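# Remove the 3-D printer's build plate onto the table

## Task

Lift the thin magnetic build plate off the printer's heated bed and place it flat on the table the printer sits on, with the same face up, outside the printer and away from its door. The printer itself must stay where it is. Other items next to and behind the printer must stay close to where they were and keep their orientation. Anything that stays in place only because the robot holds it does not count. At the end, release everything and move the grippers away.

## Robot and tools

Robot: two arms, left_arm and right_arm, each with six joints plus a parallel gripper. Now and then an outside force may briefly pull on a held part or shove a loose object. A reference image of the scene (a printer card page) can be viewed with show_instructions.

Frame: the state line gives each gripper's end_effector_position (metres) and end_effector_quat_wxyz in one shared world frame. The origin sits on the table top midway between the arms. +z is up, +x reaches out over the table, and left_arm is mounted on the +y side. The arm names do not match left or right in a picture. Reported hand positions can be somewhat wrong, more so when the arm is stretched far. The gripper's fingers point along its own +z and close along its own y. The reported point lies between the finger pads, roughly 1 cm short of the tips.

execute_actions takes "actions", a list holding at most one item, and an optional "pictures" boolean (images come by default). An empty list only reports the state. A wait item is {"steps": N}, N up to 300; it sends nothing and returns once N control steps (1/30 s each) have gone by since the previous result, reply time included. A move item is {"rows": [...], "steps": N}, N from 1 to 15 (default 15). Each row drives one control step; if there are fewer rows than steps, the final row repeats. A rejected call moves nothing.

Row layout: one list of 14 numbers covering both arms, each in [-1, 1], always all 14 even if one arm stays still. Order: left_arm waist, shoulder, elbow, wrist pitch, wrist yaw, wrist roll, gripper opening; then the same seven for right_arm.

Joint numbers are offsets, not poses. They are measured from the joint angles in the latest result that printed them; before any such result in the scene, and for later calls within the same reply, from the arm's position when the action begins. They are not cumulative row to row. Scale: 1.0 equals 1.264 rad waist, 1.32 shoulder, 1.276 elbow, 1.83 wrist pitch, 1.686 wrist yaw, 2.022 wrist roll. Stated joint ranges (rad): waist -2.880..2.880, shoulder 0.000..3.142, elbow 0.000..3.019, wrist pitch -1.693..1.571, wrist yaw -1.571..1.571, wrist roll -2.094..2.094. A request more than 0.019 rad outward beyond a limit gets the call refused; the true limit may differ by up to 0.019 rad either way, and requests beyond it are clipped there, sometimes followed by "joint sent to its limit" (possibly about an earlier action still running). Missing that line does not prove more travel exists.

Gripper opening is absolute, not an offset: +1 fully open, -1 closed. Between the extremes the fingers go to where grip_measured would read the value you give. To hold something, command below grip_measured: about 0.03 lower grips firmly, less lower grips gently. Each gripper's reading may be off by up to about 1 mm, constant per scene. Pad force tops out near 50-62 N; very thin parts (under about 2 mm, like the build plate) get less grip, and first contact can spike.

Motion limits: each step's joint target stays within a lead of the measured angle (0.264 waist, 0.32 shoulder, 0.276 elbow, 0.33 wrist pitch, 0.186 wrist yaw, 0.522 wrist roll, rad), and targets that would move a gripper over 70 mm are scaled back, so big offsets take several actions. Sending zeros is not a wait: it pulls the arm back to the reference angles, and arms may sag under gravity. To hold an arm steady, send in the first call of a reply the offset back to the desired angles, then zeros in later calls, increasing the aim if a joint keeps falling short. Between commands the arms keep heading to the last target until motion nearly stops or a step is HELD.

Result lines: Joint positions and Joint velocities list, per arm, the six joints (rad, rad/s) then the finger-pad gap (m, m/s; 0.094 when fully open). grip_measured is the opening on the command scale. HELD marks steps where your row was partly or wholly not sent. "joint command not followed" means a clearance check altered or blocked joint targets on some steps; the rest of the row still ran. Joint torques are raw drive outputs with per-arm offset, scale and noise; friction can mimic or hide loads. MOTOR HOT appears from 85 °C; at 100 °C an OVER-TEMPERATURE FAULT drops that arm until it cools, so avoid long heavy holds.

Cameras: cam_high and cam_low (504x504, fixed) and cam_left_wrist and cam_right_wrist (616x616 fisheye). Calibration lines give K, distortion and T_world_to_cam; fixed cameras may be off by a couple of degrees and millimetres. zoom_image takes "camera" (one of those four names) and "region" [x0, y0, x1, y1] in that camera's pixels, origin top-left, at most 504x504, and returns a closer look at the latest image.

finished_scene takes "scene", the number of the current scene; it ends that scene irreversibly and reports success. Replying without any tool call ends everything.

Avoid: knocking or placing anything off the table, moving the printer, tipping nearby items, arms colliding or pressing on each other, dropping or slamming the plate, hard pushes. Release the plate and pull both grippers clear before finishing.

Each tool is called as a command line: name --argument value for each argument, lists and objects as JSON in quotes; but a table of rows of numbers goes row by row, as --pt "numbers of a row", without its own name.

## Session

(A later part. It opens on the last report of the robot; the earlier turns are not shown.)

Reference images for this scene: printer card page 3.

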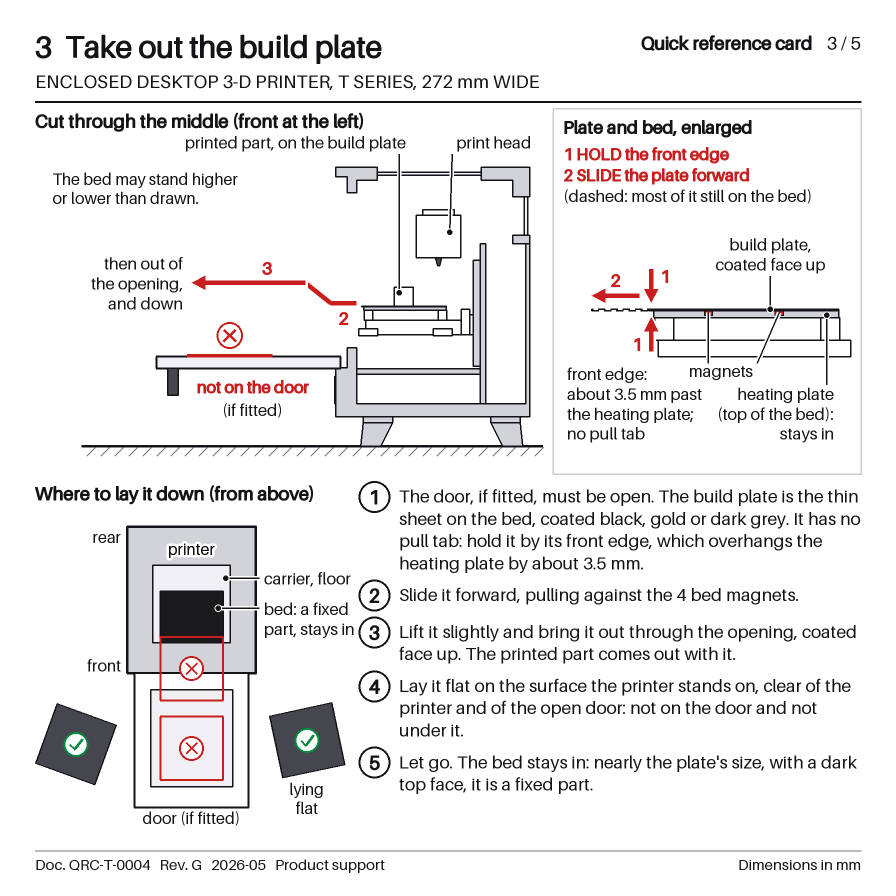

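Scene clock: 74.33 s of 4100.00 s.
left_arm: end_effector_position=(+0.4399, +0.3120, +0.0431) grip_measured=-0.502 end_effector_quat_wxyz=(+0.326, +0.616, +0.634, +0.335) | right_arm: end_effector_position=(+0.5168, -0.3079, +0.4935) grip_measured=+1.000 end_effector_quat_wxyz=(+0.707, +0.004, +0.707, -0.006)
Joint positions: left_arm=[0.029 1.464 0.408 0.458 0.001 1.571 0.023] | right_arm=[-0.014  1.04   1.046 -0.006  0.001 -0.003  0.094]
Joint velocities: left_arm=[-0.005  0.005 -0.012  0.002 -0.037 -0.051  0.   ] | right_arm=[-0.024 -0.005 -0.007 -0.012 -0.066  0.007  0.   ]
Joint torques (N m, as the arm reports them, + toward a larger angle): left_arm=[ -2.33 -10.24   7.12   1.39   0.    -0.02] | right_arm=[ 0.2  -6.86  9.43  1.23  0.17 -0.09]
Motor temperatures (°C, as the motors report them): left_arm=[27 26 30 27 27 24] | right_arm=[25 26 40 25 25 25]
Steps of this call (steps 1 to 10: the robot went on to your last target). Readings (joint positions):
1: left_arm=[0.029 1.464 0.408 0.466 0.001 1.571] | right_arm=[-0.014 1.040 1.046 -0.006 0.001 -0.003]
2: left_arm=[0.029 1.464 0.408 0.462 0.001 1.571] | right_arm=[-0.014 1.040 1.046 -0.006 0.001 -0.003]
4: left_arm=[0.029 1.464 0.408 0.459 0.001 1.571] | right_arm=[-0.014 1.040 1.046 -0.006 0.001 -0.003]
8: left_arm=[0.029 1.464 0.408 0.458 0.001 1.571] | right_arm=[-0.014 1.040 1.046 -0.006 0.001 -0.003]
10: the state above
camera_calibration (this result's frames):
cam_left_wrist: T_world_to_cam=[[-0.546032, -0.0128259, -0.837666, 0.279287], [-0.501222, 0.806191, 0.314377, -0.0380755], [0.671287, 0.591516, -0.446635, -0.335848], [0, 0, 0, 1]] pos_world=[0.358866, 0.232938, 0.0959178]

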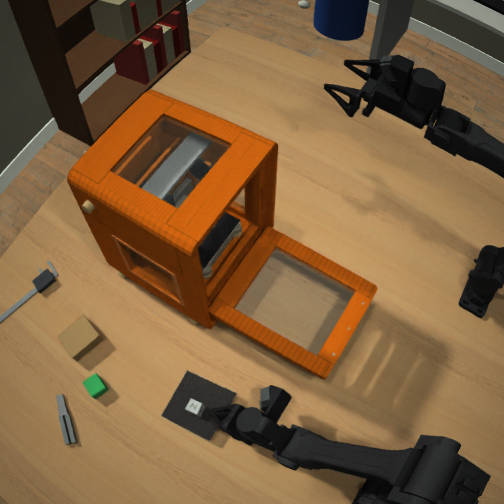

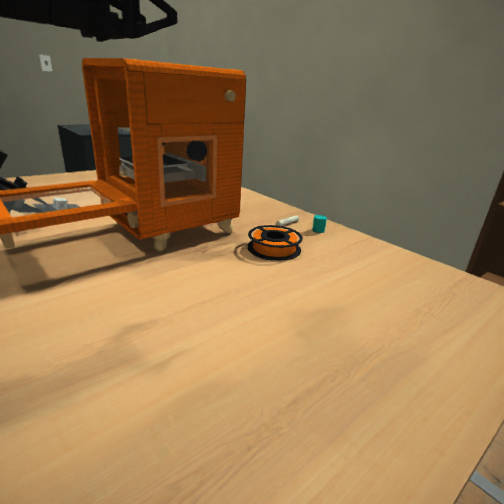

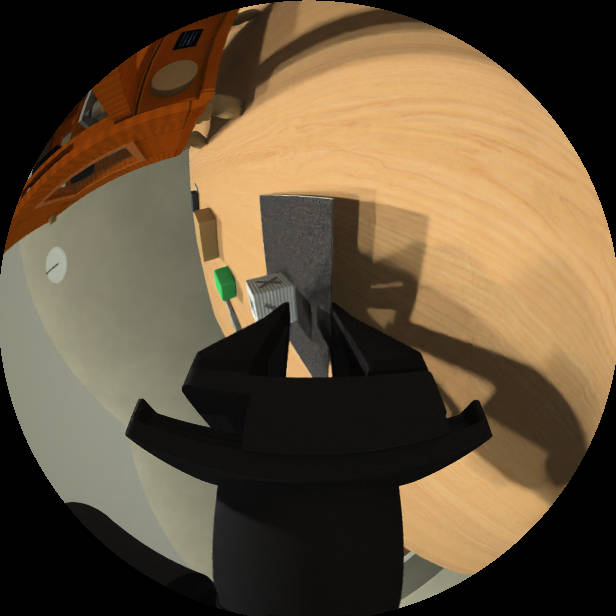

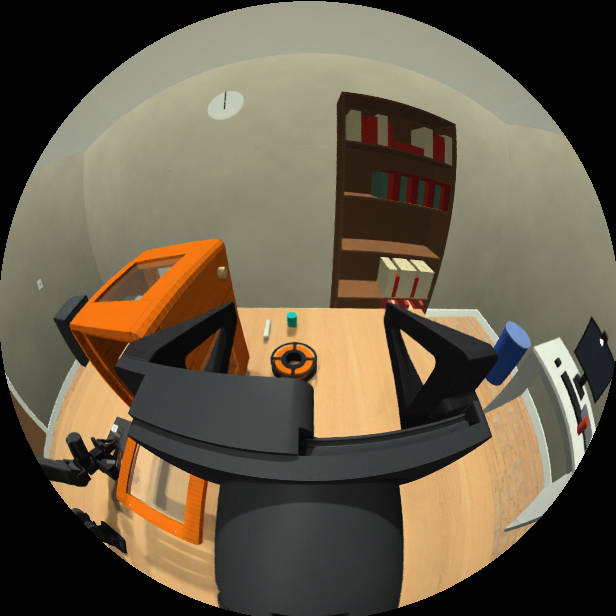

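execute_actions --actions '[{"rows":[[0,-0.016,0.038,0,0,0,-0.48,0,0,0,0,0,0,1],[0,-0.022,0.044,-0.008,0,0,-0.46,0,0,0,0,0,0,1],[0,-0.029,0.05,-0.024,0,0,-0.44,0,0,0,0,0,0,1],[0,-0.036,0.056,-0.043,0,0,-0.42,0,0,0,0,0,0,1],[0,-0.043,0.062,-0.062,0,0,-0.4,0,0,0,0,0,0,1],[0,-0.05,0.068,-0.082,0,0,-0.38,0,0,0,0,0,0,1],[0,-0.057,0.074,-0.102,0,0,-0.36,0,0,0,0,0,0,1],[0,-0.064,0.08,-0.122,0,0,-0.34,0,0,0,0,0,0,1],[0,-0.071,0.085,-0.142,0,0,-0.32,0,0,0,0,0,0,1],[0,-0.078,0.09,-0.162,0,0,-0.3,0,0,0,0,0,0,1],[0,-0.084,0.095,-0.182,0,0,-0.28,0,0,0,0,0,0,1],[0,-0.09,0.099,-0.202,0,0,-0.27,0,0,0,0,0,0,1],[0,-0.095,0.102,-0.221,0,0,-0.26,0,0,0,0,0,0,1],[0,-0.098,0.105,-0.238,0,0,-0.25,0,0,0,0,0,0,1],[0,-0.1,0.106,-0.25,0,0,-0.25,0,0,0,0,0,0,1]],"steps":15}]' --pictures false

execute_actions --actions '[{"steps":12}]'

Scene clock: 78.83 s of 4100.00 s.
left_arm: end_effector_position=(+0.4288, +0.3117, +0.0517) grip_measured=-0.253 end_effector_quat_wxyz=(+0.265, +0.645, +0.663, +0.272) | right_arm: end_effector_position=(+0.5168, -0.3079, +0.4935) grip_measured=+1.000 end_effector_quat_wxyz=(+0.707, +0.004, +0.707, -0.006)
Joint positions: left_arm=[0.029 1.35  0.496 0.063 0.001 1.571 0.035] | right_arm=[-0.014  1.04   1.046 -0.006  0.001 -0.003  0.094]
Joint velocities: left_arm=[-0.005 -0.181  0.085 -0.847  0.007 -0.022  0.003] | right_arm=[ 0.005  0.005 -0.007 -0.007 -0.007  0.007  0.   ]
Joint torques (N m, as the arm reports them, + toward a larger angle): left_arm=[ -2.36 -10.52   9.41   1.29   0.01  -0.01] | right_arm=[ 0.22 -6.79  9.43  1.22  0.17 -0.09]
Motor temperatures (°C, as the motors report them): left_arm=[27 26 30 27 27 24] | right_arm=[25 26 40 25 25 25]
Steps of this call (steps 1 to 30: the robot went on to your last target; steps 31 to 90: nothing new was sent; then 1.00 s passed at rest; steps 91 to 105: all 15 steps of this action). Readings (joint positions):
91: left_arm=[0.029 1.464 0.408 0.458 0.001 1.571] | right_arm=[-0.014 1.040 1.046 -0.006 0.001 -0.003]
92: left_arm=[0.029 1.463 0.409 0.455 0.001 1.571] | right_arm=[-0.014 1.040 1.046 -0.006 0.001 -0.003]
94: left_arm=[0.029 1.457 0.419 0.426 0.001 1.571] | right_arm=[-0.014 1.040 1.046 -0.006 0.001 -0.003]
98: left_arm=[0.029 1.420 0.451 0.306 0.001 1.571] | right_arm=[-0.014 1.040 1.046 -0.006 0.001 -0.003]
105: the state above

Scene clock: 79.23 s of 4100.00 s.
left_arm: end_effector_position=(+0.4206, +0.3115, +0.0471) grip_measured=-0.252 end_effector_quat_wxyz=(+0.251, +0.650, +0.669, +0.257) | right_arm: end_effector_position=(+0.5168, -0.3079, +0.4935) grip_measured=+1.000 end_effector_quat_wxyz=(+0.707, +0.004, +0.707, -0.006)
Joint positions: left_arm=[0.029 1.341 0.498 0.006 0.001 1.571 0.035] | right_arm=[-0.014  1.04   1.046 -0.006  0.001 -0.003  0.094]
Joint velocities: left_arm=[-0.005 -0.015 -0.012 -0.002  0.022 -0.095  0.001] | right_arm=[-0.005 -0.005 -0.002  0.002 -0.007 -0.022  0.   ]
Joint torques (N m, as the arm reports them, + toward a larger angle): left_arm=[ -2.21 -10.64   9.67   1.     0.01  -0.01] | right_arm=[ 0.24 -6.84  9.45  1.24  0.18 -0.09]
Motor temperatures (°C, as the motors report them): left_arm=[27 26 30 27 27 24] | right_arm=[25 26 40 25 25 25]
Steps of this call (steps 1 to 12: the robot went on to your last target). Readings (joint positions):
1: left_arm=[0.029 1.345 0.498 0.041 0.001 1.571] | right_arm=[-0.014 1.040 1.046 -0.006 0.001 -0.003]
2: left_arm=[0.029 1.342 0.498 0.026 0.001 1.571] | right_arm=[-0.014 1.040 1.046 -0.006 0.001 -0.003]
4: left_arm=[0.029 1.341 0.498 0.013 0.001 1.571] | right_arm=[-0.014 1.040 1.046 -0.006 0.001 -0.003]
8: left_arm=[0.029 1.341 0.498 0.007 0.001 1.571] | right_arm=[-0.014 1.040 1.046 -0.006 0.001 -0.003]
12: the state above
camera_calibration (this result's frames):
cam_left_wrist: T_world_to_cam=[[-0.727814, -0.0180948, -0.685536, 0.34295], [-0.413819, 0.808724, 0.417994, -0.0909993], [0.546846, 0.587909, -0.596089, -0.260254], [0, 0, 0, 1]] pos_world=[0.354265, 0.232805, 0.118007]

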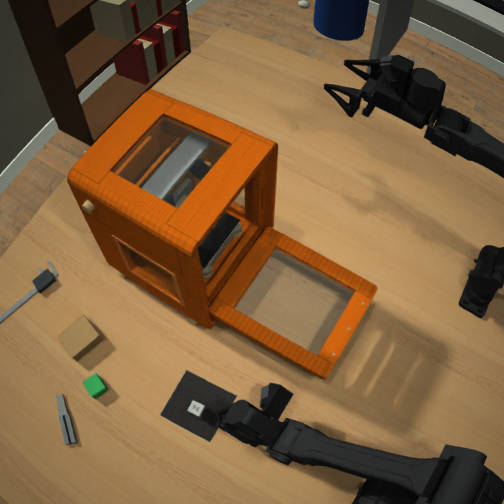

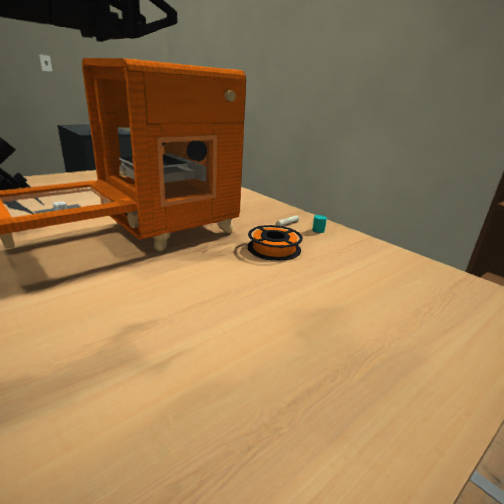

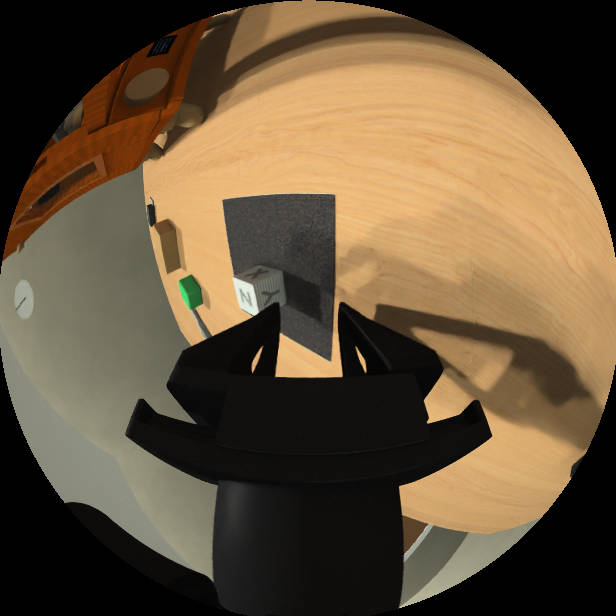

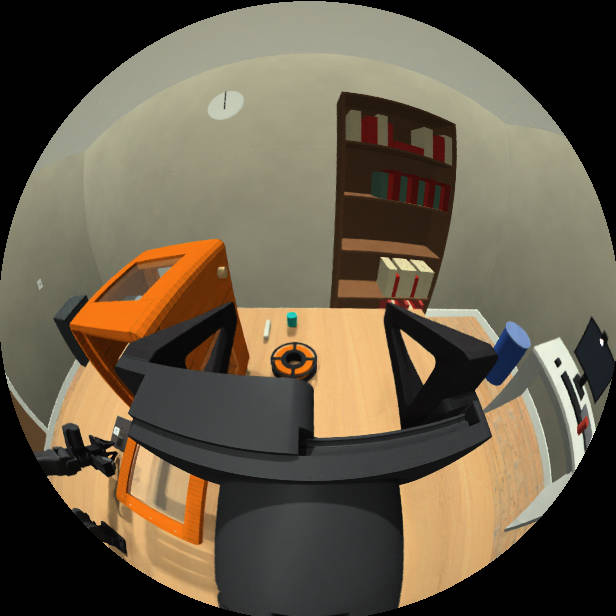

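Flat. Lift clear.

execute_actions --actions '[{"rows":[[0,-0.025,0.025,0,0,0,-0.25,0,0,0,0,0,0,1],[0,-0.05,0.025,0,0,0,-0.25,0,0,0,0,0,0,1],[0,-0.09,0.025,0,0,0,-0.25,0,0,0,0,0,0,1],[0,-0.13,0.025,0,0,0,-0.25,0,0,0,0,0,0,1],[0,-0.175,0.025,0,0,0,-0.25,0,0,0,0,0,0,1],[0,-0.22,0.025,0,0,0,-0.25,0,0,0,0,0,0,1],[0,-0.265,0.025,0,0,0,-0.25,0,0,0,0,0,0,1],[0,-0.31,0.025,0,0,0,-0.25,0,0,0,0,0,0,1],[0,-0.355,0.025,0,0,0,-0.25,0,0,0,0,0,0,1],[0,-0.4,0.025,0,0,0,-0.25,0,0,0,0,0,0,1],[0,-0.44,0.025,0,0,0,-0.25,0,0,0,0,0,0,1],[0,-0.48,0.025,0,0,0,-0.25,0,0,0,0,0,0,1],[0,-0.51,0.025,0,0,0,-0.25,0,0,0,0,0,0,1],[0,-0.535,0.025,0,0,0,-0.25,0,0,0,0,0,0,1],[0,-0.55,0.025,0,0,0,-0.25,0,0,0,0,0,0,1]],"steps":15}]' --pictures false

execute_actions --actions '[{"steps":10}]'

Scene clock: 82.60 s of 4100.00 s.
left_arm: end_effector_position=(+0.3910, +0.3106, +0.3020) grip_measured=-0.252 end_effector_quat_wxyz=(+0.442, +0.539, +0.554, +0.455) | right_arm: end_effector_position=(+0.5168, -0.3079, +0.4935) grip_measured=+1.000 end_effector_quat_wxyz=(+0.707, +0.004, +0.707, -0.006)
Joint positions: left_arm=[0.029 0.699 0.498 0.004 0.001 1.571 0.035] | right_arm=[-0.014  1.04   1.046 -0.006  0.001 -0.003  0.094]
Joint velocities: left_arm=[-0.005 -1.705  0.002  0.002 -0.051 -0.007 -0.001] | right_arm=[-0.005 -0.005  0.002  0.007  0.007  0.022  0.   ]
Joint torques (N m, as the arm reports them, + toward a larger angle): left_arm=[-2.5  -1.37 11.67  1.9  -0.03 -0.05] | right_arm=[ 0.28 -6.81  9.45  1.23  0.17 -0.09]
Motor temperatures (°C, as the motors report them): left_arm=[27 26 30 27 27 24] | right_arm=[25 26 40 25 25 25]
Steps of this call (steps 1 to 30: the robot went on to your last target; steps 31 to 86: nothing new was sent; steps 87 to 101: all 15 steps of this action). Readings (joint positions):
87: left_arm=[0.029 1.340 0.498 0.006 0.001 1.571] | right_arm=[-0.014 1.040 1.046 -0.006 0.001 -0.003]
88: left_arm=[0.029 1.335 0.498 0.006 0.001 1.571] | right_arm=[-0.014 1.040 1.046 -0.006 0.001 -0.003]
90: left_arm=[0.029 1.300 0.498 0.004 0.001 1.571] | right_arm=[-0.014 1.040 1.046 -0.006 0.001 -0.003]
94: left_arm=[0.029 1.119 0.498 0.004 0.001 1.571] | right_arm=[-0.014 1.040 1.046 -0.006 0.001 -0.003]
101: the state above

Scene clock: 82.93 s of 4100.00 s.
left_arm: end_effector_position=(+0.3742, +0.3101, +0.3353) grip_measured=-0.252 end_effector_quat_wxyz=(+0.467, +0.518, +0.533, +0.480) | right_arm: end_effector_position=(+0.5168, -0.3079, +0.4935) grip_measured=+1.000 end_effector_quat_wxyz=(+0.707, +0.004, +0.707, -0.006)
Joint positions: left_arm=[0.029 0.609 0.499 0.005 0.001 1.571 0.035] | right_arm=[-0.014  1.04   1.046 -0.006  0.001 -0.003  0.094]
Joint velocities: left_arm=[-0.005  0.2    0.007 -0.007 -0.095 -0.066 -0.   ] | right_arm=[ 0.005  0.005 -0.007  0.002 -0.066  0.007  0.   ]
Joint torques (N m, as the arm reports them, + toward a larger angle): left_arm=[-2.21 -3.23 11.76  1.8  -0.03 -0.05] | right_arm=[ 0.23 -6.87  9.43  1.22  0.18 -0.09]
Motor temperatures (°C, as the motors report them): left_arm=[27 26 30 27 27 24] | right_arm=[25 26 40 25 25 25]
Steps of this call (steps 1 to 10: the robot went on to your last target). Readings (joint positions):
1: left_arm=[0.029 0.646 0.498 0.004 0.001 1.571] | right_arm=[-0.014 1.040 1.046 -0.006 0.001 -0.003]
2: left_arm=[0.029 0.604 0.499 0.004 0.001 1.571] | right_arm=[-0.014 1.040 1.046 -0.006 0.001 -0.003]
4: left_arm=[0.029 0.565 0.499 0.005 0.001 1.571] | right_arm=[-0.014 1.040 1.046 -0.006 0.001 -0.003]
8: left_arm=[0.029 0.591 0.499 0.005 0.001 1.571] | right_arm=[-0.014 1.040 1.046 -0.006 0.001 -0.003]
10: the state above
camera_calibration (this result's frames):
cam_left_wrist: T_world_to_cam=[[-0.0833562, 0.000584386, -0.99652, 0.36411], [-0.593158, 0.803526, 0.0500873, -0.037474], [0.800759, 0.595269, -0.0666323, -0.337156], [0, 0, 0, 1]] pos_world=[0.278104, 0.230597, 0.342254]

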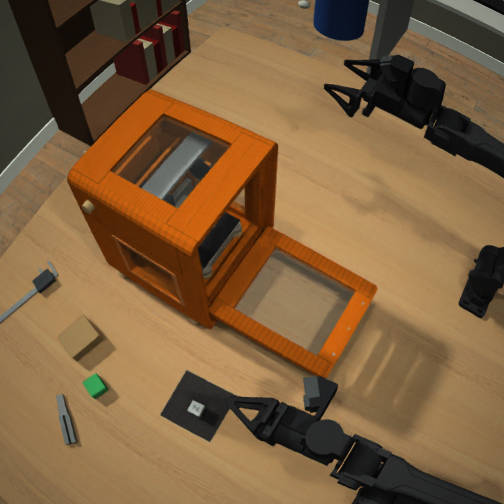

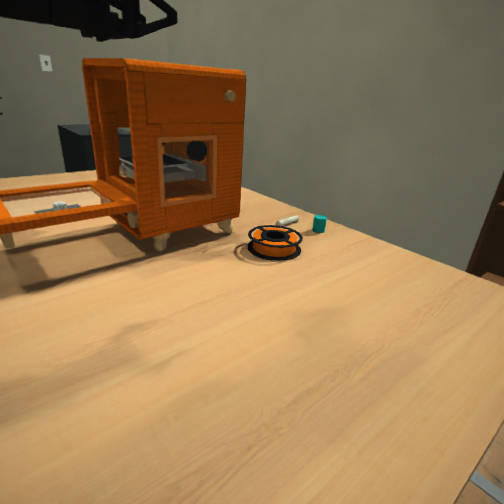

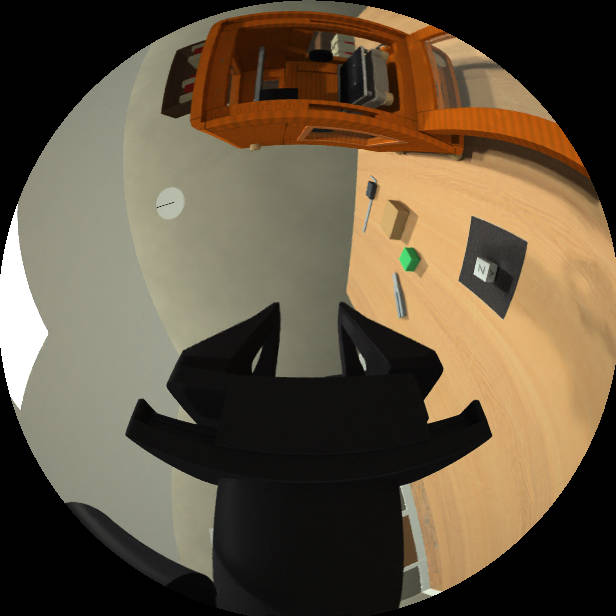

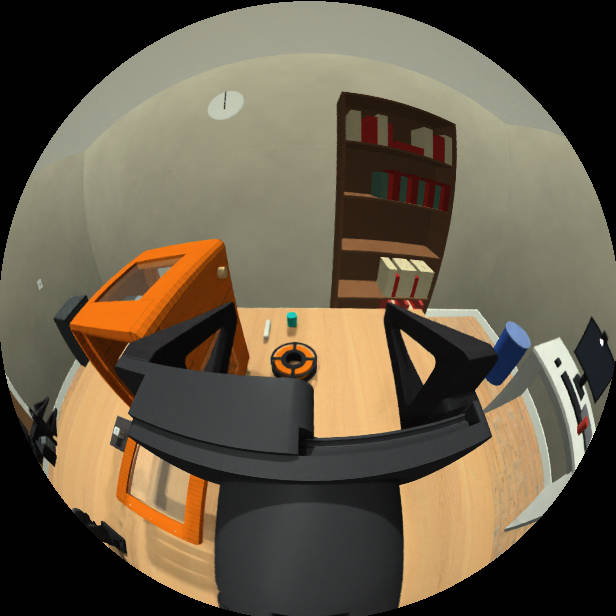

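finished_scene --scene 2

The scene is finished: the task was done.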